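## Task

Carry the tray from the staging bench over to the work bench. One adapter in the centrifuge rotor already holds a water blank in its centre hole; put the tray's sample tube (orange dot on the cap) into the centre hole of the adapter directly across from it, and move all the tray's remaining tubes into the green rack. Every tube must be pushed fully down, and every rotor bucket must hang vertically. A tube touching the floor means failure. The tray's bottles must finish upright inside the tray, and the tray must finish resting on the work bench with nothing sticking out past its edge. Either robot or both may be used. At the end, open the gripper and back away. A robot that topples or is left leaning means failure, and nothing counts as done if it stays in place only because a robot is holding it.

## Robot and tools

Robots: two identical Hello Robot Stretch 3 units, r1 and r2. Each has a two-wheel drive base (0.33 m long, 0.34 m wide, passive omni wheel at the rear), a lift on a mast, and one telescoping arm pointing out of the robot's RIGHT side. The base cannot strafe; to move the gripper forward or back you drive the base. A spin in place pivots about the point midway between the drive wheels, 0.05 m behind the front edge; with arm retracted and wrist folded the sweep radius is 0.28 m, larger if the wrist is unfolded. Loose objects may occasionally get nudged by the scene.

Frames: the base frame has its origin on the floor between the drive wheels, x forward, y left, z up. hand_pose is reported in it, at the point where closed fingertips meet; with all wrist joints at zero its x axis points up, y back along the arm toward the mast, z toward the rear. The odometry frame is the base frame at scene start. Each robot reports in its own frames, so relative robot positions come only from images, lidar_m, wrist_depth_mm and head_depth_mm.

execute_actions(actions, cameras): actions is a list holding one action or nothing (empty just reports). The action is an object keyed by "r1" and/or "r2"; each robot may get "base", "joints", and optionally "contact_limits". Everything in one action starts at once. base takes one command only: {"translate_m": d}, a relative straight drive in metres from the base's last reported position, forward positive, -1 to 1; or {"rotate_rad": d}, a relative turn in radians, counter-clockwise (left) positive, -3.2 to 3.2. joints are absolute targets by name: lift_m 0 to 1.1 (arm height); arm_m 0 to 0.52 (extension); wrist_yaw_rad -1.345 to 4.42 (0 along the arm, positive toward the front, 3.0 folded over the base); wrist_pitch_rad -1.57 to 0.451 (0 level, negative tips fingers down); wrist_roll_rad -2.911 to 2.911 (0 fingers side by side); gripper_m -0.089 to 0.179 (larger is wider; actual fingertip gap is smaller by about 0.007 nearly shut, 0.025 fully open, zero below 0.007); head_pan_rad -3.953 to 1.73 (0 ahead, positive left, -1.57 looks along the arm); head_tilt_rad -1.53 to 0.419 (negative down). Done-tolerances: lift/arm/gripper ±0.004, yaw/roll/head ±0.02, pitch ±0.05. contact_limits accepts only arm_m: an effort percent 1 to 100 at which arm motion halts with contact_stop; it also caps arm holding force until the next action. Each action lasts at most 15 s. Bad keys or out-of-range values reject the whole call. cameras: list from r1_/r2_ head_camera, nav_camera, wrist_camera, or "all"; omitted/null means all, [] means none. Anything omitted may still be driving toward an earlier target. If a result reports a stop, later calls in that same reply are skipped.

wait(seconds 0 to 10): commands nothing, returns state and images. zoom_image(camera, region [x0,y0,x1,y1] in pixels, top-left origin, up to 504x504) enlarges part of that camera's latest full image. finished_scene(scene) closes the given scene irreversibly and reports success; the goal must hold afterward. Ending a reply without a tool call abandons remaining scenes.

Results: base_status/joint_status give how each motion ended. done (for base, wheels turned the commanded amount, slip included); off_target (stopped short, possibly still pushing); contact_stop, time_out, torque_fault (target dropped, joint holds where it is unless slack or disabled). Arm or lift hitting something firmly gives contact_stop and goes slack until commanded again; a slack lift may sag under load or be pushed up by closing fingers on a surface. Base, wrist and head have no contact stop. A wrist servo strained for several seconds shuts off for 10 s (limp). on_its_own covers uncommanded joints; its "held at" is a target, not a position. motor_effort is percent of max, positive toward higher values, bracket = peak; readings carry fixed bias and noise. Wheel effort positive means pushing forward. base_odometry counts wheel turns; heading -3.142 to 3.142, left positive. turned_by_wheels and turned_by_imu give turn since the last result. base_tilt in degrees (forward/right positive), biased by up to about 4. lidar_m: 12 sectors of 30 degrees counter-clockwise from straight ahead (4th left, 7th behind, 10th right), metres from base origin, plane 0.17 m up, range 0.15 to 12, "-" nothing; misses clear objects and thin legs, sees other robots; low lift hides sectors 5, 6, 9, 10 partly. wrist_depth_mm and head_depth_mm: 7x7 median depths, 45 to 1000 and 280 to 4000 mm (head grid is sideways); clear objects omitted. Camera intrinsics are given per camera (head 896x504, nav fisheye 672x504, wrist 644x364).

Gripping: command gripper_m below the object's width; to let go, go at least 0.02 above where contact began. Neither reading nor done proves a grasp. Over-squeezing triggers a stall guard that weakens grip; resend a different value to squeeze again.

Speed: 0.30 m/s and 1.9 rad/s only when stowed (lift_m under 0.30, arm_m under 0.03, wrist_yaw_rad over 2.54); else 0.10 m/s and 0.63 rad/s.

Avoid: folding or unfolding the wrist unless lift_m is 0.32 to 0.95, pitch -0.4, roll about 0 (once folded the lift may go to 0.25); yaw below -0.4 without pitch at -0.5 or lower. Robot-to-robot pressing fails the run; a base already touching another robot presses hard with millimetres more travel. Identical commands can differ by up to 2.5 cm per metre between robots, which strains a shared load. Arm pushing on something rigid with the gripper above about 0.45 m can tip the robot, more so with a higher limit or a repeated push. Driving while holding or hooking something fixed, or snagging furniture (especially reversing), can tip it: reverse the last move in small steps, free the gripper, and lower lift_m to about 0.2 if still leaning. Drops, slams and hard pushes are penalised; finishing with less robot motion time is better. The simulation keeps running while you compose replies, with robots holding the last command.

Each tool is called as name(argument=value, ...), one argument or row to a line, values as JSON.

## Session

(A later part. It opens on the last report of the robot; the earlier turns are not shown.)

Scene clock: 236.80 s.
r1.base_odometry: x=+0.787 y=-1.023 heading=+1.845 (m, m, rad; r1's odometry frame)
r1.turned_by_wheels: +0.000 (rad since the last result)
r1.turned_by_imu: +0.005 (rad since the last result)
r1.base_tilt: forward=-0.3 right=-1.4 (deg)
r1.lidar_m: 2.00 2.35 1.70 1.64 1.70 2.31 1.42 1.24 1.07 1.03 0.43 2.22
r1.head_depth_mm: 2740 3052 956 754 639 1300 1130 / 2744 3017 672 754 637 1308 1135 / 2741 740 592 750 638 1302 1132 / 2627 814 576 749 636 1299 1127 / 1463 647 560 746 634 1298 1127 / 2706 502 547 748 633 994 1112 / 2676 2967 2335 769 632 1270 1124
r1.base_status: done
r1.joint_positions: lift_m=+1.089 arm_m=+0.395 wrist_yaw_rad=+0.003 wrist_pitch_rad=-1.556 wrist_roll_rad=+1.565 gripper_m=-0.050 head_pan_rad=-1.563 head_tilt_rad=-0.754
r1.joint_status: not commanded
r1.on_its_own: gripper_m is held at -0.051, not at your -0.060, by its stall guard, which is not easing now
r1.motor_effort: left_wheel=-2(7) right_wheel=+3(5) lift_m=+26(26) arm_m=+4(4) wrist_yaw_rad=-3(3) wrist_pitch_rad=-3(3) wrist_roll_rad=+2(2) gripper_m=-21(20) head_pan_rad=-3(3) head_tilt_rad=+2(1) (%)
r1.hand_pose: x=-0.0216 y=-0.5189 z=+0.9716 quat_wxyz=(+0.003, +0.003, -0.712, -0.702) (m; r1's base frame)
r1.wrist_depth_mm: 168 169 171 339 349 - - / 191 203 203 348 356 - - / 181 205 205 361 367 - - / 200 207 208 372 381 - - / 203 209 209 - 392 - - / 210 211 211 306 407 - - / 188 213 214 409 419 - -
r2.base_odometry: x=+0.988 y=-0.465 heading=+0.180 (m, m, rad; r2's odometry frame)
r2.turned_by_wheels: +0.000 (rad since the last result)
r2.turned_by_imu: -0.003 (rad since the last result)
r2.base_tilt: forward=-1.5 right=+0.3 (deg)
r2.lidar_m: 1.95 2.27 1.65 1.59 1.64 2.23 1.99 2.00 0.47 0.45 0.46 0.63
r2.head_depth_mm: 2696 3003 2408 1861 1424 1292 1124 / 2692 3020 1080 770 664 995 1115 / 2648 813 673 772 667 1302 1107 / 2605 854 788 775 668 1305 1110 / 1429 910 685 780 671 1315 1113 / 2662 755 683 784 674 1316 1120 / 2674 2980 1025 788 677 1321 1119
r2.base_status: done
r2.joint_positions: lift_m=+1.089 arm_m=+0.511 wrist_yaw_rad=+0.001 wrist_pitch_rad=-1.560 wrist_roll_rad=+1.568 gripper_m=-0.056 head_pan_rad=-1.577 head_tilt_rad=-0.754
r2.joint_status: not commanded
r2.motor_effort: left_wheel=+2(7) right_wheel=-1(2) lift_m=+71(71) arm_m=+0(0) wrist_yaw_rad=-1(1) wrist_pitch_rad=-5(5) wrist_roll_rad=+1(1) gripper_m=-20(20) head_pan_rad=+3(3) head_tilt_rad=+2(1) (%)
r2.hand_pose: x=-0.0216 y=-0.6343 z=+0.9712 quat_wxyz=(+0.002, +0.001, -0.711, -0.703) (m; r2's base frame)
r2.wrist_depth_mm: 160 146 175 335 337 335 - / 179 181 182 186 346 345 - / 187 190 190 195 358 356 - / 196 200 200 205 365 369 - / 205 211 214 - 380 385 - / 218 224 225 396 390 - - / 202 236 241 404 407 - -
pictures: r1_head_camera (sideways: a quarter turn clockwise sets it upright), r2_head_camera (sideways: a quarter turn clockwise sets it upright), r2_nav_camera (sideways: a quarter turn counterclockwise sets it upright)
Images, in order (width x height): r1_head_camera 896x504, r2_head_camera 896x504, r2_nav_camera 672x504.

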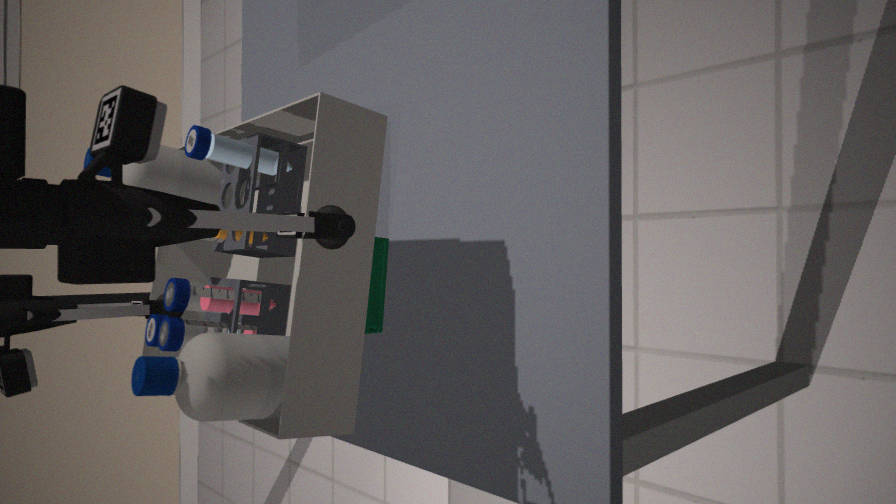

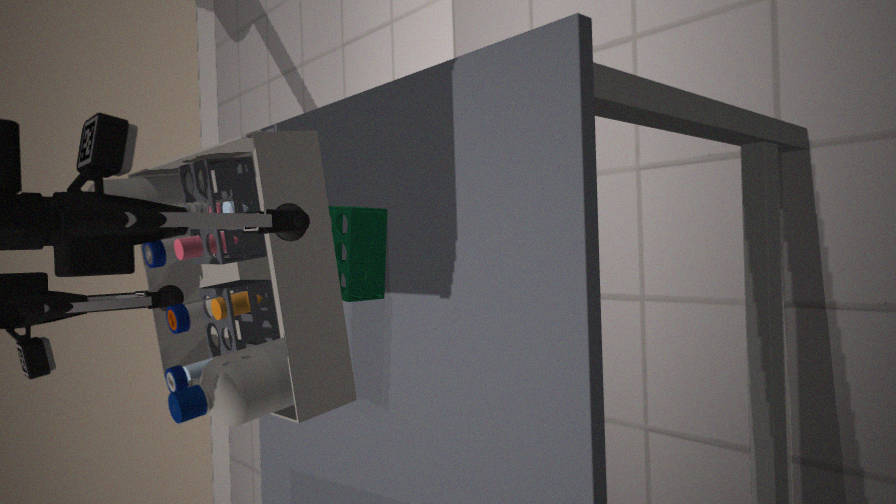

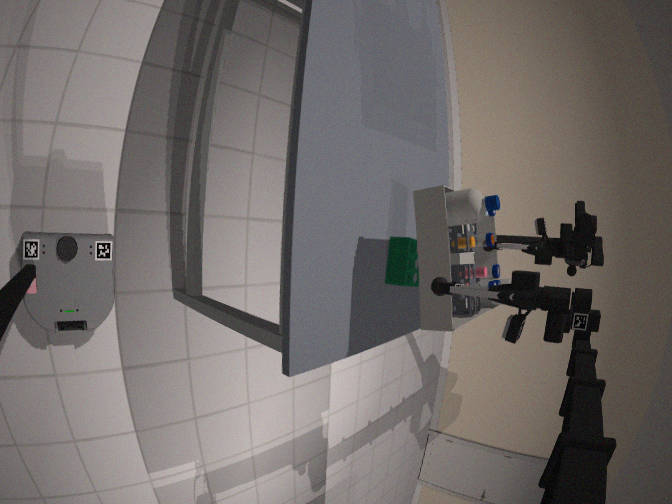

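execute_actions(
  actions=[
    {"r1":{"base":{"translate_m":-0.45}},"r2":{"base":{"translate_m":0.45}}},
  ],
  cameras=["r1_head_camera","r2_head_camera"],
)

Scene clock: 247.67 s.
r1.base_odometry: x=+0.909 y=-1.456 heading=+1.845 (m, m, rad; r1's odometry frame)
r1.turned_by_wheels: +0.000 (rad since the last result)
r1.turned_by_imu: +0.004 (rad since the last result)
r1.base_tilt: forward=-0.2 right=-1.4 (deg)
r1.lidar_m: 2.44 2.34 1.70 1.64 1.69 2.31 1.43 0.83 1.07 1.03 1.07 0.75
r1.head_depth_mm: 2735 2969 960 756 637 1307 1128 / 2713 2971 677 750 637 1303 1137 / 2764 741 590 754 635 1298 1131 / 2619 814 575 748 635 1300 1131 / 1422 646 562 748 633 1292 1129 / 2692 508 546 746 632 1295 1132 / 2714 3022 945 745 631 1295 1127
r1.base_status: done
r1.joint_positions: lift_m=+1.089 arm_m=+0.395 wrist_yaw_rad=+0.002 wrist_pitch_rad=-1.559 wrist_roll_rad=+1.566 gripper_m=-0.050 head_pan_rad=-1.563 head_tilt_rad=-0.754
r1.joint_status: not commanded
r1.on_its_own: gripper_m is held at -0.051, not at your -0.060, by its stall guard, which is not easing now
r1.motor_effort: left_wheel=-3(9) right_wheel=+3(5) lift_m=+26(26) arm_m=+4(4) wrist_yaw_rad=-2(3) wrist_pitch_rad=-2(3) wrist_roll_rad=+2(1) gripper_m=-21(19) head_pan_rad=-2(2) head_tilt_rad=+2(1) (%)
r1.hand_pose: x=-0.0216 y=-0.5182 z=+0.9717 quat_wxyz=(+0.003, +0.002, -0.711, -0.703) (m; r1's base frame)
r1.wrist_depth_mm: 170 170 171 338 346 - - / 191 202 204 347 357 - - / 180 205 205 359 367 - - / 199 206 207 373 379 - - / 202 210 210 - 395 - - / 209 211 212 214 407 - - / 187 213 214 408 424 - -
r2.base_odometry: x=+1.431 y=-0.385 heading=+0.181 (m, m, rad; r2's odometry frame)
r2.turned_by_wheels: +0.000 (rad since the last result)
r2.turned_by_imu: -0.002 (rad since the last result)
r2.base_tilt: forward=-1.5 right=+0.3 (deg)
r2.lidar_m: 2.85 2.29 1.66 1.59 1.65 2.23 2.42 0.64 0.46 0.44 0.46 0.62
r2.head_depth_mm: 2702 3025 983 766 660 1299 1102 / 2686 3005 956 770 663 1296 1104 / 2621 810 673 773 665 1306 1109 / 2607 855 787 777 671 1308 1109 / 904 909 685 779 672 1316 1114 / 2669 757 684 785 674 1318 1117 / 2690 3023 1022 790 676 1326 1118
r2.base_status: done
r2.joint_positions: lift_m=+1.089 arm_m=+0.511 wrist_yaw_rad=+0.001 wrist_pitch_rad=-1.562 wrist_roll_rad=+1.568 gripper_m=-0.056 head_pan_rad=-1.577 head_tilt_rad=-0.754
r2.joint_status: not commanded
r2.motor_effort: left_wheel=+2(7) right_wheel=-1(2) lift_m=+71(71) arm_m=+0(0) wrist_yaw_rad=-1(0) wrist_pitch_rad=-4(5) wrist_roll_rad=+1(1) gripper_m=-19(20) head_pan_rad=+3(3) head_tilt_rad=+1(2) (%)
r2.hand_pose: x=-0.0216 y=-0.6337 z=+0.9713 quat_wxyz=(+0.002, +0.001, -0.710, -0.704) (m; r2's base frame)
r2.wrist_depth_mm: 162 147 174 335 338 337 - / 179 181 182 186 348 346 - / 187 190 191 195 358 355 - / 197 199 201 204 372 369 - / 205 210 211 - 382 385 - / 220 224 225 394 393 403 - / 201 237 241 406 408 - -
pictures: r1_head_camera (sideways: a quarter turn clockwise sets it upright), r2_head_camera (sideways: a quarter turn clockwise sets it upright)
Images, in order (width x height): r1_head_camera 896x504, r2_head_camera 896x504.

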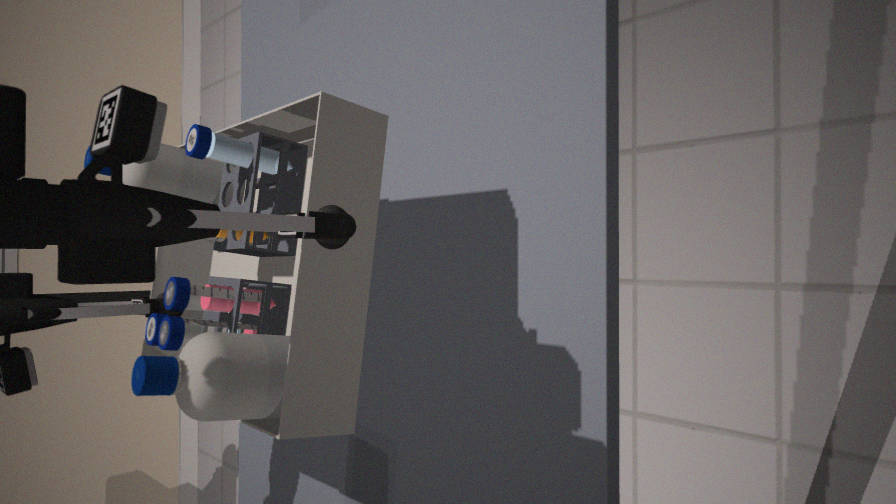

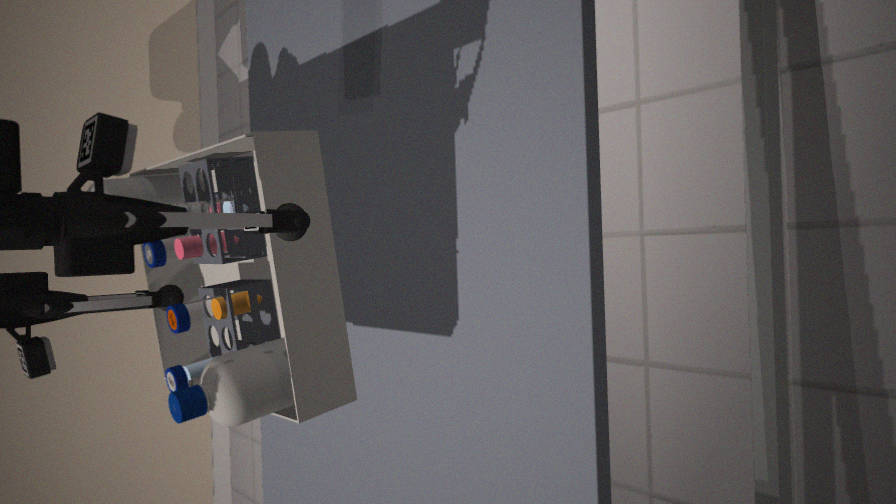

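Rack is out of view on both; set down.

execute_actions(
  actions=[
    {"r1":{"joints":{"lift_m":0.945}},"r2":{"joints":{"lift_m":0.945}}},
  ],
  cameras=["r2_nav_camera"],
)

execute_actions(
  actions=[
    {"r1":{"joints":{"lift_m":0.93}},"r2":{"joints":{"lift_m":0.93}}},
  ],
  cameras=[],
)

execute_actions(
  actions=[
    {"r1":{"joints":{"gripper_m":0.07}},"r2":{"joints":{"gripper_m":0.07}}},
  ],
  cameras=[],
)

execute_actions(
  actions=[
    {"r1":{"joints":{"lift_m":1.1,"head_tilt_rad":-0.85}},"r2":{"joints":{"lift_m":1.1,"head_tilt_rad":-0.8}}},
  ],
  cameras=["r1_head_camera","r1_nav_camera","r2_head_camera","r1_wrist_camera"],
)

Scene clock: 255.67 s.
r1.base_odometry: x=+0.909 y=-1.456 heading=+1.845 (m, m, rad; r1's odometry frame)
r1.turned_by_wheels: +0.000 (rad since the last result)
r1.turned_by_imu: +0.001 (rad since the last result)
r1.base_tilt: forward=-0.3 right=-1.5 (deg)
r1.lidar_m: 2.45 2.33 1.70 1.64 1.69 2.32 1.42 0.83 1.07 1.03 1.07 0.75
r1.head_depth_mm: 2716 - - 752 638 1305 1137 / 2661 2974 917 728 637 1303 1140 / 2638 - 793 691 636 1305 1132 / 2734 3012 804 686 635 1300 1127 / 710 1123 769 682 635 1298 1132 / 2697 3030 909 687 634 1299 1122 / 2706 3035 943 747 632 1291 1128
r1.base_status: not commanded
r1.joint_positions: lift_m=+0.945 arm_m=+0.395 wrist_yaw_rad=+0.002 wrist_pitch_rad=-1.559 wrist_roll_rad=+1.566 gripper_m=-0.050 head_pan_rad=-1.563 head_tilt_rad=-0.754
r1.joint_status: all done
r1.on_its_own: gripper_m is held at -0.051, not at your -0.060, by its stall guard, which is not easing now
r1.motor_effort: left_wheel=-3(3) right_wheel=+3(3) lift_m=+18(26) arm_m=+4(4) wrist_yaw_rad=-3(2) wrist_pitch_rad=-1(1) wrist_roll_rad=+1(1) gripper_m=-19(20) head_pan_rad=-2(2) head_tilt_rad=+1(3) (%)
r1.hand_pose: x=-0.0216 y=-0.5181 z=+0.8272 quat_wxyz=(+0.003, +0.002, -0.711, -0.703) (m; r1's base frame)
r1.wrist_depth_mm: 172 173 175 203 208 211 999 / 192 197 197 209 214 216 - / 193 200 201 215 220 223 - / 196 203 205 223 227 232 - / 199 207 209 - 235 241 - / 209 211 213 216 244 250 - / 188 215 217 245 253 - -
r2.base_odometry: x=+1.431 y=-0.385 heading=+0.181 (m, m, rad; r2's odometry frame)
r2.turned_by_wheels: +0.000 (rad since the last result)
r2.turned_by_imu: +0.000 (rad since the last result)
r2.base_tilt: forward=-1.5 right=+0.3 (deg)
r2.lidar_m: 2.85 2.29 1.65 1.59 1.64 2.23 2.43 0.64 0.46 0.44 0.46 0.62
r2.head_depth_mm: 2690 - - 743 662 1298 1103 / 2635 3070 993 768 665 1305 1105 / 2601 3044 868 748 666 1297 1109 / 2641 2993 881 754 669 1304 1114 / 813 2958 879 754 671 1314 1115 / 2662 2951 938 758 676 1310 1116 / 2654 3022 1022 787 677 1317 1123
r2.base_status: not commanded
r2.joint_positions: lift_m=+0.945 arm_m=+0.511 wrist_yaw_rad=+0.001 wrist_pitch_rad=-1.564 wrist_roll_rad=+1.568 gripper_m=-0.056 head_pan_rad=-1.577 head_tilt_rad=-0.754
r2.joint_status: all done
r2.motor_effort: left_wheel=+2(2) right_wheel=-1(1) lift_m=+25(63) arm_m=+0(0) wrist_yaw_rad=-1(0) wrist_pitch_rad=-3(4) wrist_roll_rad=+1(1) gripper_m=-20(19) head_pan_rad=+2(3) head_tilt_rad=+2(1) (%)
r2.hand_pose: x=-0.0216 y=-0.6333 z=+0.8278 quat_wxyz=(+0.001, +0.001, -0.709, -0.705) (m; r2's base frame)
r2.wrist_depth_mm: 149 140 158 200 204 203 203 / 183 185 186 188 209 209 209 / 189 192 194 197 215 216 215 / 198 202 202 205 222 223 222 / 205 211 212 - 230 230 230 / 216 221 222 238 237 238 237 / 204 230 235 244 246 247 248
pictures: r2_nav_camera (sideways: a quarter turn counterclockwise sets it upright)
Images, in order (width x height): r2_nav_camera 672x504.

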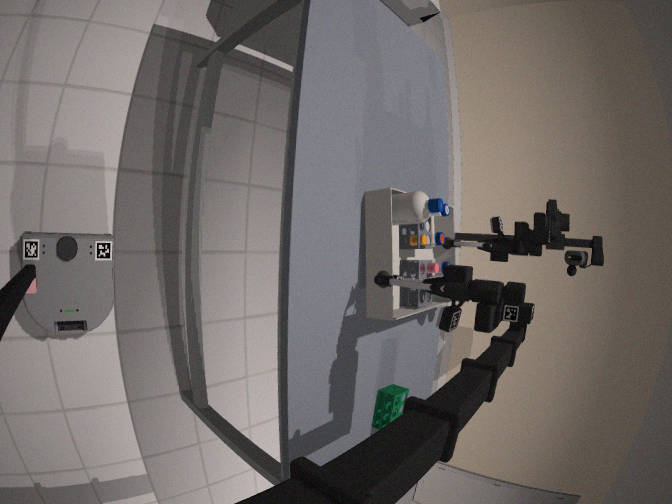

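Scene clock: 256.50 s.
r1.base_odometry: x=+0.909 y=-1.456 heading=+1.845 (m, m, rad; r1's odometry frame)
r1.turned_by_wheels: +0.000 (rad since the last result)
r1.turned_by_imu: +0.000 (rad since the last result)
r1.base_tilt: forward=-0.2 right=-1.4 (deg)
r1.lidar_m: 2.44 2.34 1.70 1.64 1.70 2.31 1.43 0.83 1.07 1.03 1.07 0.75
r1.head_depth_mm: 2761 3066 - 754 639 1302 1136 / 2698 - 915 733 637 1303 1133 / 2663 - 855 705 635 1296 1125 / 2735 2890 878 705 635 1295 1135 / 722 1118 805 688 634 1300 1131 / 2710 2970 907 686 633 1290 1127 / 2756 2982 947 746 633 1291 1123
r1.base_status: not commanded
r1.joint_positions: lift_m=+0.930 arm_m=+0.395 wrist_yaw_rad=+0.002 wrist_pitch_rad=-1.559 wrist_roll_rad=+1.566 gripper_m=-0.050 head_pan_rad=-1.563 head_tilt_rad=-0.754
r1.joint_status: all done
r1.on_its_own: gripper_m is held at -0.051, not at your -0.060, by its stall guard, which is not easing now
r1.motor_effort: left_wheel=-3(3) right_wheel=+3(4) lift_m=+18(17) arm_m=+4(4) wrist_yaw_rad=-2(2) wrist_pitch_rad=-1(1) wrist_roll_rad=+1(1) gripper_m=-19(19) head_pan_rad=-2(3) head_tilt_rad=+2(2) (%)
r1.hand_pose: x=-0.0216 y=-0.5181 z=+0.8122 quat_wxyz=(+0.003, +0.002, -0.711, -0.703) (m; r1's base frame)
r1.wrist_depth_mm: 179 183 185 189 193 196 973 / 183 189 191 195 199 203 987 / 189 193 197 202 207 208 - / 193 200 203 208 212 216 - / 196 206 210 - 219 223 - / 208 212 215 222 228 232 - / 186 220 223 229 236 241 -
r2.base_odometry: x=+1.431 y=-0.385 heading=+0.181 (m, m, rad; r2's odometry frame)
r2.turned_by_wheels: +0.000 (rad since the last result)
r2.turned_by_imu: +0.000 (rad since the last result)
r2.base_tilt: forward=-1.4 right=+0.3 (deg)
r2.lidar_m: 2.85 2.28 1.66 1.59 1.64 2.24 2.42 0.64 0.46 0.45 0.46 0.62
r2.head_depth_mm: 2680 2973 - 743 661 1296 1101 / 2662 - 953 770 663 1297 1107 / 2638 2871 898 747 667 1306 1107 / 2682 2977 888 752 668 1313 1112 / 822 2897 878 754 672 1311 1115 / 2653 2982 975 759 675 1313 1113 / 2694 2996 1022 788 677 1318 1120
r2.base_status: not commanded
r2.joint_positions: lift_m=+0.930 arm_m=+0.511 wrist_yaw_rad=+0.001 wrist_pitch_rad=-1.565 wrist_roll_rad=+1.568 gripper_m=-0.056 head_pan_rad=-1.577 head_tilt_rad=-0.754
r2.joint_status: all done
r2.motor_effort: left_wheel=+2(2) right_wheel=-1(1) lift_m=+24(27) arm_m=+0(0) wrist_yaw_rad=-1(1) wrist_pitch_rad=-2(3) wrist_roll_rad=+1(1) gripper_m=-20(19) head_pan_rad=+3(3) head_tilt_rad=+2(2) (%)
r2.hand_pose: x=-0.0216 y=-0.6329 z=+0.8128 quat_wxyz=(+0.001, +0.001, -0.709, -0.705) (m; r2's base frame)
r2.wrist_depth_mm: 143 139 150 187 188 189 189 / 190 193 192 195 195 194 195 / 195 199 198 199 202 200 199 / 202 206 205 206 207 207 208 / 208 213 212 - 214 215 215 / 218 219 219 222 221 221 221 / 207 227 226 229 229 229 228
pictures: none
No camera images: the call's "cameras" was empty. Leave "cameras" out to get every camera's image.

Scene clock: 258.27 s.
r1.base_odometry: x=+0.909 y=-1.456 heading=+1.845 (m, m, rad; r1's odometry frame)
r1.turned_by_wheels: +0.000 (rad since the last result)
r1.turned_by_imu: +0.000 (rad since the last result)
r1.base_tilt: forward=-0.3 right=-1.5 (deg)
r1.lidar_m: 2.45 2.33 1.70 1.64 1.69 2.31 1.42 0.83 1.07 1.03 1.07 0.75
r1.head_depth_mm: 2780 3026 - 755 637 1304 1140 / 2664 - 916 731 639 1300 1129 / 2692 - 853 708 636 1302 1131 / 2708 2971 879 689 637 1299 1130 / 721 1120 802 686 635 1289 1128 / 2703 2987 911 687 633 1300 1131 / 2718 2988 945 746 633 1295 1126
r1.base_status: not commanded
r1.joint_positions: lift_m=+0.930 arm_m=+0.395 wrist_yaw_rad=+0.002 wrist_pitch_rad=-1.561 wrist_roll_rad=+1.566 gripper_m=+0.070 head_pan_rad=-1.563 head_tilt_rad=-0.754
r1.joint_status: all done
r1.motor_effort: left_wheel=-3(3) right_wheel=+3(3) lift_m=+18(18) arm_m=+4(4) wrist_yaw_rad=-2(2) wrist_pitch_rad=-1(1) wrist_roll_rad=+1(1) gripper_m=+0(79) head_pan_rad=-2(3) head_tilt_rad=+1(2) (%)
r1.hand_pose: x=-0.0216 y=-0.5178 z=+0.8123 quat_wxyz=(+0.003, +0.002, -0.710, -0.704) (m; r1's base frame)
r1.wrist_depth_mm: 180 184 186 190 194 197 979 / 185 189 192 196 200 203 - / 191 195 198 202 206 209 - / 194 202 204 208 213 216 - / 197 208 210 215 219 224 - / 207 213 219 223 - 232 - / 187 221 225 231 236 - -
r2.base_odometry: x=+1.431 y=-0.385 heading=+0.181 (m, m, rad; r2's odometry frame)
r2.turned_by_wheels: +0.000 (rad since the last result)
r2.turned_by_imu: +0.000 (rad since the last result)
r2.base_tilt: forward=-1.5 right=+0.4 (deg)
r2.lidar_m: 2.85 2.29 1.66 1.59 1.65 2.24 2.42 0.64 0.46 0.44 0.46 0.62
r2.head_depth_mm: 2692 2937 - 744 661 1293 1100 / 2650 - 955 768 663 1301 1107 / 2633 2882 901 750 666 1304 1105 / 2670 2981 890 751 668 1306 1110 / 823 2882 875 756 671 1312 1117 / 2634 2997 976 759 675 1316 1117 / 2668 3000 1019 788 679 1318 1121
r2.base_status: not commanded
r2.joint_positions: lift_m=+0.930 arm_m=+0.511 wrist_yaw_rad=+0.001 wrist_pitch_rad=-1.567 wrist_roll_rad=+1.568 gripper_m=+0.070 head_pan_rad=-1.577 head_tilt_rad=-0.754
r2.joint_status: all done
r2.motor_effort: left_wheel=+3(2) right_wheel=-1(1) lift_m=+25(25) arm_m=+0(0) wrist_yaw_rad=-1(2) wrist_pitch_rad=-2(3) wrist_roll_rad=+1(1) gripper_m=+1(80) head_pan_rad=+3(3) head_tilt_rad=+1(1) (%)
r2.hand_pose: x=-0.0216 y=-0.6323 z=+0.8129 quat_wxyz=(+0.001, +0.001, -0.708, -0.706) (m; r2's base frame)
r2.wrist_depth_mm: 143 155 150 188 190 190 190 / 193 194 194 195 196 196 196 / 197 200 200 201 201 201 202 / 202 206 206 207 208 208 209 / 209 213 211 214 215 215 214 / 219 220 222 220 224 222 222 / 207 229 228 230 231 230 230
pictures: none
No camera images: the call's "cameras" was empty. Leave "cameras" out to get every camera's image.

Scene clock: 260.63 s.
r1.base_odometry: x=+0.909 y=-1.456 heading=+1.845 (m, m, rad; r1's odometry frame)
r1.turned_by_wheels: +0.000 (rad since the last result)
r1.turned_by_imu: +0.001 (rad since the last result)
r1.base_tilt: forward=-0.3 right=-1.4 (deg)
r1.lidar_m: 2.44 2.34 1.70 1.64 1.69 2.31 1.43 0.83 1.07 1.03 1.07 0.75
r1.head_depth_mm: 2800 1074 843 690 1364 1260 1117 / 2949 1078 840 685 1364 1266 1110 / 2841 844 785 672 1356 1258 1128 / 2906 1926 799 671 1357 1255 1138 / 2632 1062 756 671 1359 1250 1105 / 2800 1067 696 669 1357 1253 1105 / 2767 1051 830 683 1352 1258 1106
r1.base_status: not commanded
r1.joint_positions: lift_m=+1.100 arm_m=+0.395 wrist_yaw_rad=+0.002 wrist_pitch_rad=-1.560 wrist_roll_rad=+1.566 gripper_m=+0.070 head_pan_rad=-1.563 head_tilt_rad=-0.839
r1.joint_status: all done
r1.motor_effort: left_wheel=-3(3) right_wheel=+3(3) lift_m=+22(20) arm_m=+4(4) wrist_yaw_rad=-2(2) wrist_pitch_rad=-1(0) wrist_roll_rad=+1(1) gripper_m=+1(1) head_pan_rad=-2(2) head_tilt_rad=-6(15) (%)
r1.hand_pose: x=-0.0216 y=-0.5179 z=+0.9820 quat_wxyz=(+0.003, +0.002, -0.710, -0.704) (m; r1's base frame)
r1.wrist_depth_mm: 337 343 347 351 358 - - / 290 293 356 362 366 - - / 353 328 368 370 380 - - / 302 315 379 383 393 - - / 377 353 390 396 - - - / 390 280 321 409 - - - / 335 341 272 425 438 - -
r2.base_odometry: x=+1.431 y=-0.385 heading=+0.181 (m, m, rad; r2's odometry frame)
r2.turned_by_wheels: +0.000 (rad since the last result)
r2.turned_by_imu: +0.000 (rad since the last result)
r2.base_tilt: forward=-1.5 right=+0.3 (deg)
r2.lidar_m: 2.86 2.29 1.66 1.59 1.64 2.23 2.42 0.64 0.46 0.44 0.46 0.62
r2.head_depth_mm: 2705 2953 929 735 1387 1273 1110 / 2711 2911 935 738 1393 1280 1117 / 2730 2906 890 743 1402 1280 1118 / 2787 2953 897 747 665 1291 1122 / 2658 2909 870 751 668 1294 1123 / 2696 2971 856 752 671 1295 1129 / 2672 2935 961 756 676 1299 1128
r2.base_status: not commanded
r2.joint_positions: lift_m=+1.099 arm_m=+0.511 wrist_yaw_rad=+0.001 wrist_pitch_rad=-1.567 wrist_roll_rad=+1.568 gripper_m=+0.070 head_pan_rad=-1.577 head_tilt_rad=-0.790
r2.joint_status: all done
r2.motor_effort: left_wheel=+3(3) right_wheel=-1(1) lift_m=+62(63) arm_m=+0(0) wrist_yaw_rad=-1(2) wrist_pitch_rad=-1(1) wrist_roll_rad=+1(1) gripper_m=+1(0) head_pan_rad=+3(3) head_tilt_rad=-4(8) (%)
r2.hand_pose: x=-0.0216 y=-0.6323 z=+0.9809 quat_wxyz=(+0.001, +0.001, -0.708, -0.706) (m; r2's base frame)
r2.wrist_depth_mm: 350 345 351 346 349 346 - / 354 332 353 355 358 358 - / 307 311 365 367 370 370 - / 262 320 381 381 379 383 - / 391 353 387 396 387 399 - / 399 291 398 403 410 - - / 388 363 363 416 421 - -
pictures: r1_head_camera (sideways: a quarter turn clockwise sets it upright), r1_nav_camera (sideways: a quarter turn counterclockwise sets it upright), r1_wrist_camera, r2_head_camera (sideways: a quarter turn clockwise sets it upright)
Images, in order (width x height): r1_head_camera 896x504, r1_nav_camera 672x504, r1_wrist_camera 644x364, r2_head_camera 896x504.

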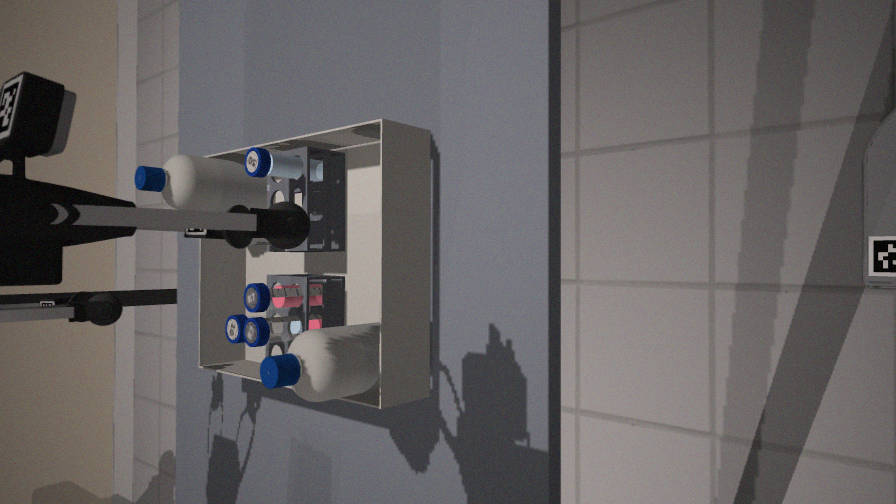

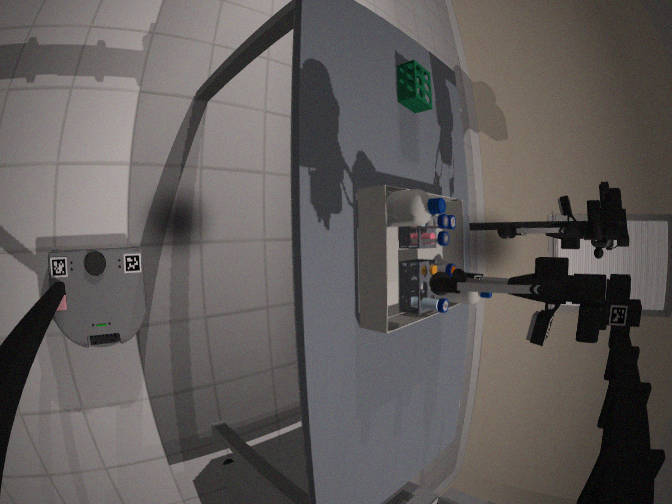

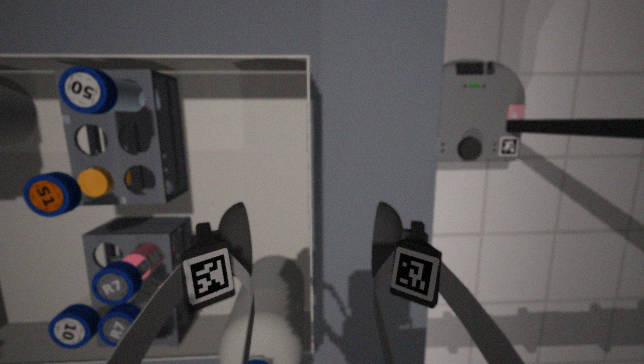

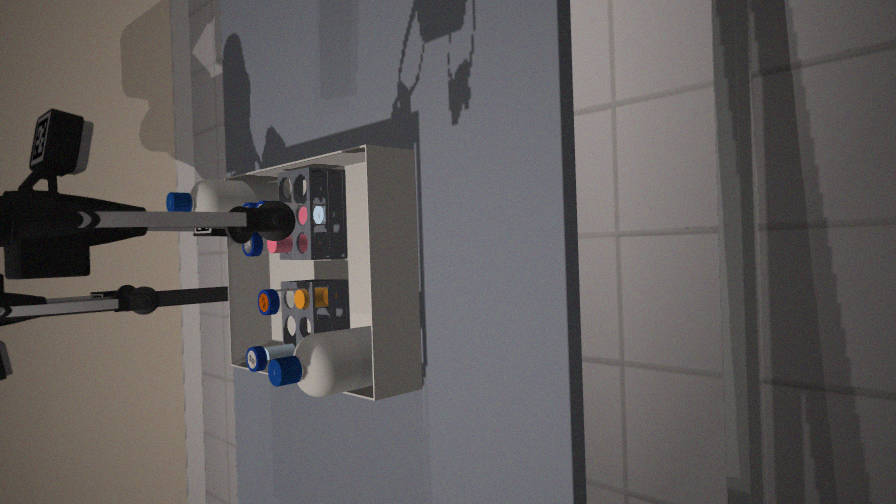

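execute_actions(
  actions=[],
  cameras=["r1_head_camera","r1_wrist_camera","r2_head_camera"],
)

Scene clock: 275.83 s.
r1.base_odometry: x=+0.909 y=-1.456 heading=+1.845 (m, m, rad; r1's odometry frame)
r1.turned_by_wheels: +0.000 (rad since the last result)
r1.turned_by_imu: +0.001 (rad since the last result)
r1.base_tilt: forward=-0.3 right=-1.4 (deg)
r1.lidar_m: 2.44 2.33 1.70 1.64 1.69 2.31 1.43 0.83 1.08 1.03 1.07 0.75
r1.head_depth_mm: 2823 1073 843 692 1357 1255 1116 / 2935 1073 843 684 1365 1256 1117 / 2918 847 787 673 1353 1253 1131 / 2900 1899 801 671 1360 1260 1128 / 2667 1066 754 668 1350 1254 1114 / 2829 1057 696 668 1351 1253 1109 / 2765 1057 833 685 1345 1253 1104
r1.base_status: not commanded
r1.joint_positions: lift_m=+1.100 arm_m=+0.395 wrist_yaw_rad=+0.002 wrist_pitch_rad=-1.560 wrist_roll_rad=+1.566 gripper_m=+0.070 head_pan_rad=-1.563 head_tilt_rad=-0.839
r1.joint_status: all done
r1.motor_effort: left_wheel=-2(3) right_wheel=+3(3) lift_m=+22(20) arm_m=+3(4) wrist_yaw_rad=-2(2) wrist_pitch_rad=-1(0) wrist_roll_rad=+1(1) gripper_m=+1(1) head_pan_rad=-2(2) head_tilt_rad=-6(15) (%)
r1.hand_pose: x=-0.0216 y=-0.5179 z=+0.9820 quat_wxyz=(+0.003, +0.002, -0.710, -0.704) (m; r1's base frame)
r1.wrist_depth_mm: 337 343 346 349 358 - - / 290 293 355 362 368 - - / 350 328 365 372 376 - - / 305 315 376 383 394 - - / 378 355 386 397 - - - / 392 280 321 408 - - - / 336 339 272 425 441 - -
r2.base_odometry: x=+1.431 y=-0.385 heading=+0.181 (m, m, rad; r2's odometry frame)
r2.turned_by_wheels: +0.000 (rad since the last result)
r2.turned_by_imu: +0.000 (rad since the last result)
r2.base_tilt: forward=-1.5 right=+0.3 (deg)
r2.lidar_m: 2.85 2.28 1.66 1.59 1.65 2.23 2.42 0.64 0.46 0.44 0.46 0.62
r2.head_depth_mm: 2719 2919 930 736 1390 1271 1109 / 2719 2959 936 739 1394 1279 1113 / 2761 2909 892 743 1401 1284 1119 / 2788 2984 896 747 666 1285 1120 / 2644 2879 868 749 670 1291 1120 / 2662 2946 856 752 671 1296 1129 / 2681 2951 958 755 675 1298 1133
r2.base_status: not commanded
r2.joint_positions: lift_m=+1.099 arm_m=+0.511 wrist_yaw_rad=+0.001 wrist_pitch_rad=-1.567 wrist_roll_rad=+1.568 gripper_m=+0.070 head_pan_rad=-1.577 head_tilt_rad=-0.790
r2.joint_status: all done
r2.motor_effort: left_wheel=+3(3) right_wheel=-1(1) lift_m=+62(63) arm_m=+0(0) wrist_yaw_rad=-1(2) wrist_pitch_rad=-1(1) wrist_roll_rad=+1(1) gripper_m=+0(0) head_pan_rad=+3(3) head_tilt_rad=-3(8) (%)
r2.hand_pose: x=-0.0216 y=-0.6323 z=+0.9809 quat_wxyz=(+0.001, +0.001, -0.708, -0.706) (m; r2's base frame)
r2.wrist_depth_mm: 351 349 348 347 348 349 - / 356 332 358 355 355 360 - / 306 311 366 366 365 369 - / 261 318 377 382 381 386 - / 390 351 391 395 385 396 - / 409 291 399 398 404 - - / 389 360 366 416 423 - -
pictures: r1_head_camera (sideways: a quarter turn clockwise sets it upright), r1_wrist_camera, r2_head_camera (sideways: a quarter turn clockwise sets it upright)
Images, in order (width x height): r1_head_camera 896x504, r1_wrist_camera 644x364, r2_head_camera 896x504.

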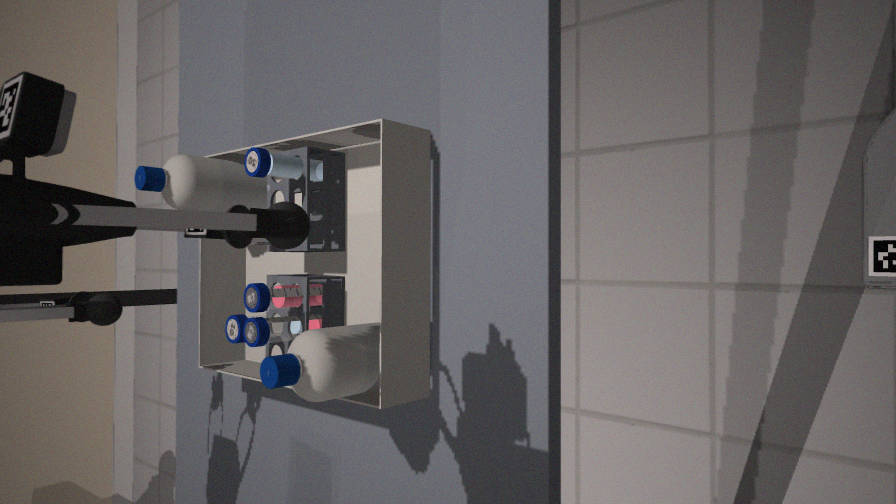

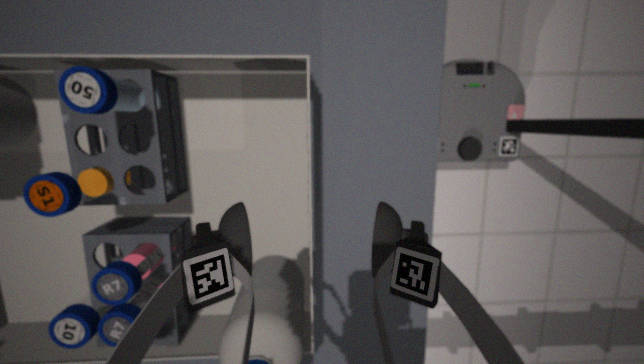

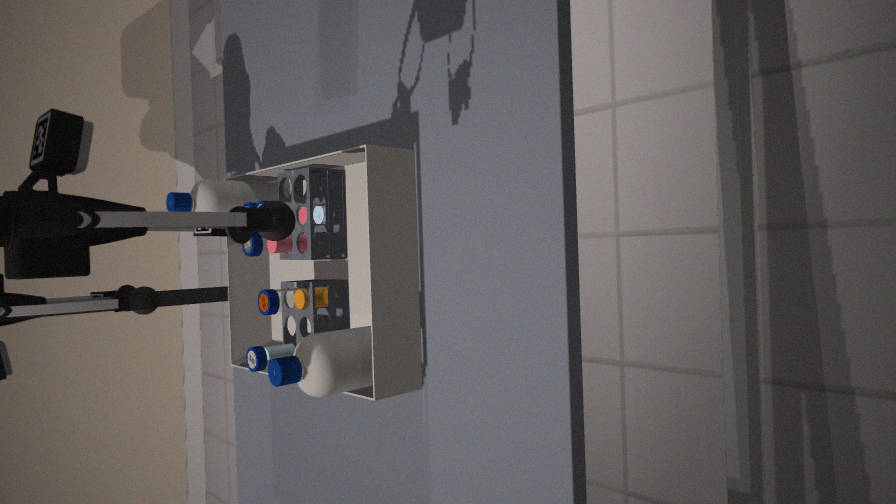

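execute_actions(
  actions=[
    {"r1":{"joints":{"arm_m":0.0}},"r2":{"joints":{"arm_m":0.40,"head_pan_rad":-2.1}}},
  ],
  cameras=["r2_head_camera","r2_wrist_camera"],
)

Scene clock: 289.13 s.
r1.base_odometry: x=+0.909 y=-1.456 heading=+1.845 (m, m, rad; r1's odometry frame)
r1.turned_by_wheels: +0.000 (rad since the last result)
r1.turned_by_imu: +0.002 (rad since the last result)
r1.base_tilt: forward=-0.2 right=-1.3 (deg)
r1.lidar_m: 2.45 2.34 1.70 1.64 1.70 2.32 1.42 0.83 1.07 1.04 1.07 0.75
r1.head_depth_mm: - - - - 1396 1257 1116 / - - - - - 1234 1120 / - - - - - - - / 2813 1069 807 - - 1263 1140 / 2737 1064 756 - - 1250 1112 / 2810 1065 697 668 1356 1252 1104 / 2784 1066 829 684 1354 1247 1103
r1.base_status: not commanded
r1.joint_positions: lift_m=+1.100 arm_m=+0.000 wrist_yaw_rad=+0.002 wrist_pitch_rad=-1.560 wrist_roll_rad=+1.566 gripper_m=+0.070 head_pan_rad=-1.563 head_tilt_rad=-0.839
r1.joint_status: all done
r1.motor_effort: left_wheel=-3(3) right_wheel=+3(3) lift_m=+22(22) arm_m=-3(1) wrist_yaw_rad=-1(2) wrist_pitch_rad=+0(0) wrist_roll_rad=+1(1) gripper_m=+0(1) head_pan_rad=-2(3) head_tilt_rad=-5(6) (%)
r1.hand_pose: x=-0.0216 y=-0.1237 z=+0.9820 quat_wxyz=(+0.002, +0.002, -0.711, -0.704) (m; r1's base frame)
r1.wrist_depth_mm: 340 - - - - - - / 349 - - - - - - / 358 - - - - - - / 370 - - - - - - / 382 - - - - - - / 396 405 - - - - - / 408 - - - - - -
r2.base_odometry: x=+1.431 y=-0.385 heading=+0.181 (m, m, rad; r2's odometry frame)
r2.turned_by_wheels: +0.000 (rad since the last result)
r2.turned_by_imu: +0.000 (rad since the last result)
r2.base_tilt: forward=-1.5 right=+0.3 (deg)
r2.lidar_m: 2.86 2.28 1.66 1.59 1.65 2.24 2.41 0.64 0.46 0.44 0.46 0.62
r2.head_depth_mm: 3762 3062 2263 942 1459 1270 1114 / 3562 3073 932 811 1421 1283 1114 / 3334 3131 938 767 1496 1230 1115 / 3141 3133 910 747 1465 1210 1123 / 2947 3160 946 749 1410 1289 1126 / 2801 3037 955 751 654 1291 1088 / 2646 2888 930 721 624 1296 1089
r2.base_status: not commanded
r2.joint_positions: lift_m=+1.099 arm_m=+0.400 wrist_yaw_rad=+0.001 wrist_pitch_rad=-1.567 wrist_roll_rad=+1.568 gripper_m=+0.070 head_pan_rad=-2.093 head_tilt_rad=-0.790
r2.joint_status: all done
r2.motor_effort: left_wheel=+3(3) right_wheel=-2(1) lift_m=+62(62) arm_m=-4(3) wrist_yaw_rad=-1(1) wrist_pitch_rad=-1(1) wrist_roll_rad=+1(1) gripper_m=+1(0) head_pan_rad=-3(32) head_tilt_rad=-4(3) (%)
r2.hand_pose: x=-0.0216 y=-0.5217 z=+0.9809 quat_wxyz=(+0.001, +0.001, -0.708, -0.706) (m; r2's base frame)
r2.wrist_depth_mm: 350 345 346 349 348 - - / 331 355 357 357 364 - - / 342 366 368 372 369 - - / 342 380 379 382 384 - - / 363 395 390 395 - - - / 347 404 408 408 411 - - / 354 290 419 422 - - -
pictures: r2_head_camera (sideways: a quarter turn clockwise sets it upright), r2_wrist_camera
Images, in order (width x height): r2_head_camera 896x504, r2_wrist_camera 644x364.

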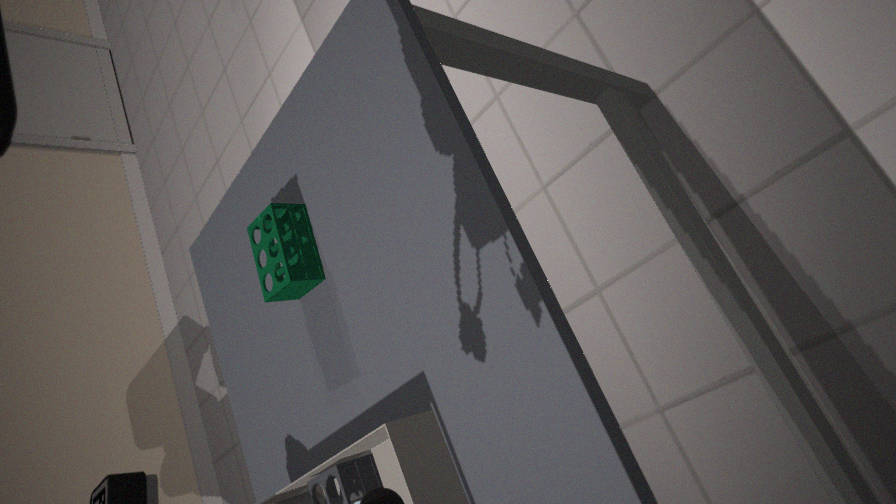

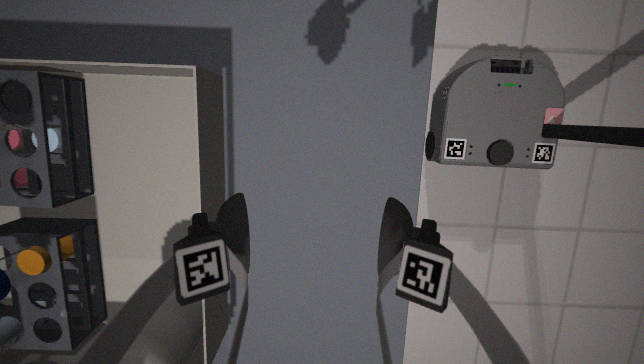

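execute_actions(
  actions=[
    {"r1":{"base":{"rotate_rad":0.3}},"r2":{"joints":{"arm_m":0.0}}},
  ],
  cameras=[],
)

execute_actions(
  actions=[
    {"r1":{"base":{"translate_m":-0.4}}},
  ],
  cameras=[],
)

execute_actions(
  actions=[
    {"r1":{"base":{"rotate_rad":-0.3}}},
  ],
  cameras=[],
)

execute_actions(
  actions=[
    {"r1":{"base":{"translate_m":0.45},"joints":{"arm_m":0.43}}},
  ],
  cameras=["r1_head_camera","r1_wrist_camera"],
)

Scene clock: 307.87 s.
r1.base_odometry: x=+0.909 y=-1.456 heading=+2.145 (m, m, rad; r1's odometry frame)
r1.turned_by_wheels: +0.300 (rad since the last result)
r1.turned_by_imu: +0.302 (rad since the last result)
r1.base_tilt: forward=-0.2 right=-1.3 (deg)
r1.lidar_m: 3.05 1.86 1.64 1.64 1.93 2.81 0.83 1.09 1.03 1.04 0.75 2.44
r1.head_depth_mm: - - - - 1368 1262 1115 / - - - - - 1241 1118 / - - - - - - - / 2920 1067 838 - - 1246 1139 / 3044 1063 835 - - 1253 1108 / 3144 1058 836 686 1439 1250 1104 / 3205 1061 829 701 1442 1252 1102
r1.base_status: done
r1.joint_positions: lift_m=+1.100 arm_m=+0.000 wrist_yaw_rad=+0.002 wrist_pitch_rad=-1.560 wrist_roll_rad=+1.566 gripper_m=+0.070 head_pan_rad=-1.563 head_tilt_rad=-0.840
r1.joint_status: not commanded
r1.motor_effort: left_wheel=-4(9) right_wheel=+3(7) lift_m=+22(22) arm_m=-3(3) wrist_yaw_rad=-2(1) wrist_pitch_rad=+0(1) wrist_roll_rad=+1(1) gripper_m=+1(0) head_pan_rad=-2(3) head_tilt_rad=-5(6) (%)
r1.hand_pose: x=-0.0216 y=-0.1237 z=+0.9820 quat_wxyz=(+0.002, +0.002, -0.711, -0.704) (m; r1's base frame)
r1.wrist_depth_mm: 340 364 - - - - - / 348 - - - - - - / 360 - - - - - - / 371 - - - - - - / 383 - - - - - - / 391 - - - - - - / 410 - - - - - -
r2.base_odometry: x=+1.431 y=-0.385 heading=+0.181 (m, m, rad; r2's odometry frame)
r2.turned_by_wheels: +0.000 (rad since the last result)
r2.turned_by_imu: +0.000 (rad since the last result)
r2.base_tilt: forward=-1.5 right=+0.3 (deg)
r2.lidar_m: 2.85 2.28 1.66 1.59 1.64 2.24 2.42 0.64 0.46 0.44 0.46 0.62
r2.head_depth_mm: 3736 - 836 934 1453 1268 1111 / 3498 - - 787 1234 1274 1114 / - - - - - 1233 1115 / - - - - 1431 1213 1146 / - - - - - - 1082 / - - - - - - 1088 / - - - - - - 1075
r2.base_status: not commanded
r2.joint_positions: lift_m=+1.099 arm_m=+0.002 wrist_yaw_rad=+0.001 wrist_pitch_rad=-1.567 wrist_roll_rad=+1.568 gripper_m=+0.070 head_pan_rad=-2.093 head_tilt_rad=-0.790
r2.joint_status: all done
joint sent to its limit — the command would take r2.arm_m past its lower limit, so that joint was sent only as far as its limit.
r2.motor_effort: left_wheel=+3(3) right_wheel=-2(2) lift_m=+62(62) arm_m=-5(5) wrist_yaw_rad=-1(1) wrist_pitch_rad=-1(1) wrist_roll_rad=+1(1) gripper_m=+0(0) head_pan_rad=-3(3) head_tilt_rad=-3(3) (%)
r2.hand_pose: x=-0.0216 y=-0.1230 z=+0.9809 quat_wxyz=(+0.001, +0.001, -0.708, -0.706) (m; r2's base frame)
r2.wrist_depth_mm: 353 - - - - - - / 367 - - - - - - / 374 - - - - - - / 388 - - - - - - / 400 - - - - - - / 409 - - - - - - / 424 - - - - - -
pictures: none
No camera images: the call's "cameras" was empty. Leave "cameras" out to get every camera's image.

Scene clock: 312.93 s.
r1.base_odometry: x=+1.126 y=-1.792 heading=+2.144 (m, m, rad; r1's odometry frame)
r1.turned_by_wheels: +0.000 (rad since the last result)
r1.turned_by_imu: +0.000 (rad since the last result)
r1.base_tilt: forward=-0.2 right=-1.4 (deg)
r1.lidar_m: 3.33 1.99 1.75 1.75 2.06 2.43 0.59 0.44 0.92 0.92 1.09 1.06
r1.head_depth_mm: - - - - 561 530 1118 / - - - - - 1197 1113 / - - - - - - - / 2653 1550 816 - - 1232 1135 / 2888 1023 754 - - 1252 1106 / 3004 1058 775 653 596 1255 1107 / 3115 1048 758 654 609 1250 1100
r1.base_status: done
r1.joint_positions: lift_m=+1.100 arm_m=+0.000 wrist_yaw_rad=+0.002 wrist_pitch_rad=-1.560 wrist_roll_rad=+1.566 gripper_m=+0.070 head_pan_rad=-1.563 head_tilt_rad=-0.840
r1.joint_status: not commanded
r1.motor_effort: left_wheel=-3(10) right_wheel=+3(4) lift_m=+22(22) arm_m=-3(3) wrist_yaw_rad=-2(1) wrist_pitch_rad=-1(1) wrist_roll_rad=+1(1) gripper_m=+0(0) head_pan_rad=-2(2) head_tilt_rad=-5(5) (%)
r1.hand_pose: x=-0.0216 y=-0.1237 z=+0.9820 quat_wxyz=(+0.002, +0.002, -0.711, -0.704) (m; r1's base frame)
r1.wrist_depth_mm: 341 343 350 - - - - / 349 354 372 - - - - / 360 363 - - - - - / 369 376 - - - - - / 383 389 - - - - - / 395 398 - - - - - / 406 416 - - - - -
r2.base_odometry: x=+1.431 y=-0.385 heading=+0.181 (m, m, rad; r2's odometry frame)
r2.turned_by_wheels: +0.000 (rad since the last result)
r2.turned_by_imu: +0.000 (rad since the last result)
r2.base_tilt: forward=-1.4 right=+0.2 (deg)
r2.lidar_m: 2.85 2.29 1.66 1.59 1.64 2.24 2.42 0.64 0.46 0.45 0.46 0.62
r2.head_depth_mm: 3767 - 837 937 1453 1274 1111 / 3493 - - 786 1231 1271 1116 / - - - - - 1233 1117 / - - - - 1436 1213 1141 / - - - - - - 1086 / - - - - - - 1083 / - - - - - - 1071
r2.base_status: not commanded
r2.joint_positions: lift_m=+1.099 arm_m=+0.002 wrist_yaw_rad=+0.001 wrist_pitch_rad=-1.567 wrist_roll_rad=+1.568 gripper_m=+0.070 head_pan_rad=-2.093 head_tilt_rad=-0.790
r2.joint_status: not commanded
r2.motor_effort: left_wheel=+3(3) right_wheel=-2(2) lift_m=+62(62) arm_m=-4(4) wrist_yaw_rad=-2(2) wrist_pitch_rad=-1(2) wrist_roll_rad=+1(1) gripper_m=+0(0) head_pan_rad=-3(3) head_tilt_rad=-3(3) (%)
r2.hand_pose: x=-0.0216 y=-0.1230 z=+0.9809 quat_wxyz=(+0.001, +0.001, -0.708, -0.706) (m; r2's base frame)
r2.wrist_depth_mm: 351 - - - - - - / 365 - - - - - - / 377 - - - - - - / 385 - - - - - - / 400 - - - - - - / 408 - - - - - - / 425 - - - - - -
pictures: none
No camera images: the call's "cameras" was empty. Leave "cameras" out to get every camera's image.

Scene clock: 314.80 s.
r1.base_odometry: x=+1.126 y=-1.792 heading=+1.845 (m, m, rad; r1's odometry frame)
r1.turned_by_wheels: -0.300 (rad since the last result)
r1.turned_by_imu: -0.300 (rad since the last result)
r1.base_tilt: forward=-0.2 right=-1.3 (deg)
r1.lidar_m: 1.06 2.50 1.82 1.75 1.81 2.47 0.97 0.44 0.76 0.92 0.95 1.07
r1.head_depth_mm: - - - - 563 983 1096 / - - - - - 1208 1113 / - - - - - - - / 2676 2649 837 - - 1213 1138 / 2672 2655 834 - - 1210 1109 / 2665 2639 837 686 583 1210 1107 / 2620 1477 758 651 582 1201 1106
r1.base_status: done
r1.joint_positions: lift_m=+1.100 arm_m=+0.000 wrist_yaw_rad=+0.002 wrist_pitch_rad=-1.560 wrist_roll_rad=+1.566 gripper_m=+0.070 head_pan_rad=-1.563 head_tilt_rad=-0.840
r1.joint_status: not commanded
r1.motor_effort: left_wheel=+5(11) right_wheel=-3(5) lift_m=+22(22) arm_m=-3(3) wrist_yaw_rad=-1(1) wrist_pitch_rad=-1(1) wrist_roll_rad=+1(1) gripper_m=+0(0) head_pan_rad=-2(2) head_tilt_rad=-6(6) (%)
r1.hand_pose: x=-0.0216 y=-0.1237 z=+0.9820 quat_wxyz=(+0.002, +0.002, -0.711, -0.704) (m; r1's base frame)
r1.wrist_depth_mm: 340 343 - - - - - / 350 354 - - - - - / 359 363 - - - - - / 371 374 - - - - - / 382 388 - - - - - / 396 398 - - - - - / 407 415 - - - - -
r2.base_odometry: x=+1.431 y=-0.385 heading=+0.181 (m, m, rad; r2's odometry frame)
r2.turned_by_wheels: +0.000 (rad since the last result)
r2.turned_by_imu: +0.000 (rad since the last result)
r2.base_tilt: forward=-1.5 right=+0.3 (deg)
r2.lidar_m: 2.85 2.28 1.65 1.59 1.64 2.24 2.42 0.64 0.46 0.44 0.46 0.62
r2.head_depth_mm: 3735 - 836 938 1456 1273 1111 / 3482 - - 787 1228 1272 1118 / - - - - - 1231 1115 / - - - - 1434 1210 1140 / - - - - - - 1080 / - - - - - - 1090 / - - - - - - 1067
r2.base_status: not commanded
r2.joint_positions: lift_m=+1.099 arm_m=+0.002 wrist_yaw_rad=+0.001 wrist_pitch_rad=-1.567 wrist_roll_rad=+1.568 gripper_m=+0.070 head_pan_rad=-2.093 head_tilt_rad=-0.790
r2.joint_status: not commanded
r2.motor_effort: left_wheel=+3(3) right_wheel=-2(2) lift_m=+62(62) arm_m=-4(4) wrist_yaw_rad=+0(0) wrist_pitch_rad=-1(1) wrist_roll_rad=+1(1) gripper_m=+0(0) head_pan_rad=-4(4) head_tilt_rad=-3(4) (%)
r2.hand_pose: x=-0.0216 y=-0.1230 z=+0.9809 quat_wxyz=(+0.001, +0.001, -0.708, -0.706) (m; r2's base frame)
r2.wrist_depth_mm: 355 - - - - - - / 361 - - - - - - / 377 - - - - - - / 387 - - - - - - / 400 - - - - - - / 414 - - - - - - / 417 - - - - - -
pictures: none
No camera images: the call's "cameras" was empty. Leave "cameras" out to get every camera's image.

Scene clock: 320.63 s.
r1.base_odometry: x=+1.004 y=-1.359 heading=+1.845 (m, m, rad; r1's odometry frame)
r1.turned_by_wheels: +0.000 (rad since the last result)
r1.turned_by_imu: +0.001 (rad since the last result)
r1.base_tilt: forward=-0.2 right=-1.4 (deg)
r1.lidar_m: 2.37 2.51 1.82 1.75 1.81 2.48 1.02 0.85 0.95 0.92 0.95 0.64
r1.head_depth_mm: 2705 2665 845 672 587 1214 1113 / 2776 2652 768 686 586 1214 1109 / 2712 2644 791 685 585 1207 1123 / 1404 1521 678 611 585 1211 1128 / 2703 2647 830 584 583 1213 1101 / 2671 2645 832 685 582 1201 1113 / 2675 2616 829 681 581 1206 1103
r1.base_status: done
r1.joint_positions: lift_m=+1.100 arm_m=+0.430 wrist_yaw_rad=+0.000 wrist_pitch_rad=-1.559 wrist_roll_rad=+1.567 gripper_m=+0.070 head_pan_rad=-1.563 head_tilt_rad=-0.840
r1.joint_status: all done
r1.motor_effort: left_wheel=+5(11) right_wheel=-3(5) lift_m=+22(22) arm_m=+4(5) wrist_yaw_rad=+0(2) wrist_pitch_rad=-1(1) wrist_roll_rad=+1(0) gripper_m=+0(0) head_pan_rad=-3(2) head_tilt_rad=-6(6) (%)
r1.hand_pose: x=-0.0215 y=-0.5531 z=+0.9819 quat_wxyz=(+0.002, +0.001, -0.711, -0.703) (m; r1's base frame)
r1.wrist_depth_mm: 209 273 337 341 356 362 - / 319 340 347 358 361 370 - / 353 360 362 371 373 382 - / 366 370 374 381 384 396 - / 381 382 357 391 337 410 - / 394 365 352 350 - 423 - / 407 413 423 428 434 444 -
r2.base_odometry: x=+1.431 y=-0.385 heading=+0.181 (m, m, rad; r2's odometry frame)
r2.turned_by_wheels: +0.000 (rad since the last result)
r2.turned_by_imu: +0.000 (rad since the last result)
r2.base_tilt: forward=-1.5 right=+0.3 (deg)
r2.lidar_m: 2.85 2.28 1.66 1.59 1.64 2.24 2.42 0.64 0.46 0.45 0.46 0.62
r2.head_depth_mm: 3736 - 833 935 1459 1274 1114 / 3529 - - 786 1230 1276 1112 / - - - - - 1233 1117 / - - - - 1442 1211 1143 / - - - - - - 1086 / - - - - - - 1091 / - - - - - - 1073
r2.base_status: not commanded
r2.joint_positions: lift_m=+1.099 arm_m=+0.002 wrist_yaw_rad=+0.001 wrist_pitch_rad=-1.567 wrist_roll_rad=+1.568 gripper_m=+0.070 head_pan_rad=-2.093 head_tilt_rad=-0.790
r2.joint_status: not commanded
r2.motor_effort: left_wheel=+3(3) right_wheel=-2(2) lift_m=+62(62) arm_m=-4(4) wrist_yaw_rad=-2(1) wrist_pitch_rad=-1(1) wrist_roll_rad=+1(1) gripper_m=+0(0) head_pan_rad=-3(3) head_tilt_rad=-3(3) (%)
r2.hand_pose: x=-0.0216 y=-0.1230 z=+0.9809 quat_wxyz=(+0.001, +0.001, -0.708, -0.706) (m; r2's base frame)
r2.wrist_depth_mm: 355 - - - - - - / 366 - - - - - - / 373 - - - - - - / 388 - - - - - - / 396 - - - - - - / 411 - - - - - - / 422 - - - - - -
pictures: r1_head_camera (sideways: a quarter turn clockwise sets it upright), r1_wrist_camera
Images, in order (width x height): r1_head_camera 896x504, r1_wrist_camera 644x364.

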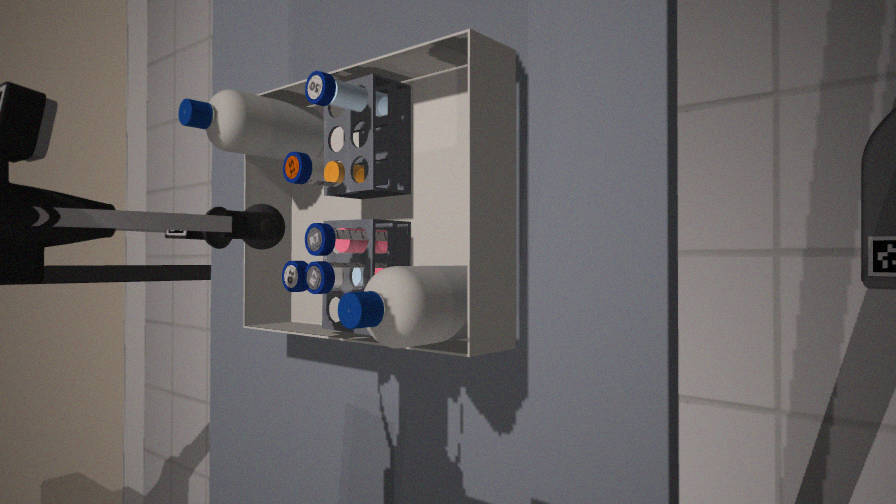

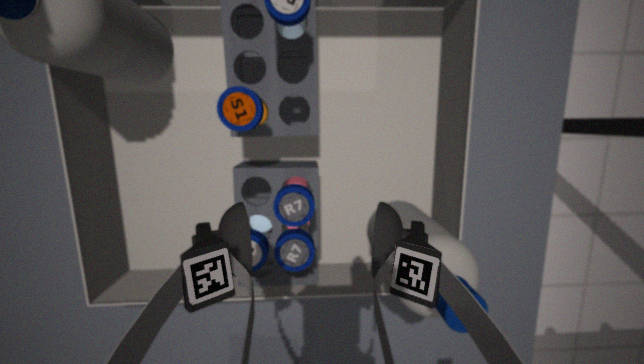

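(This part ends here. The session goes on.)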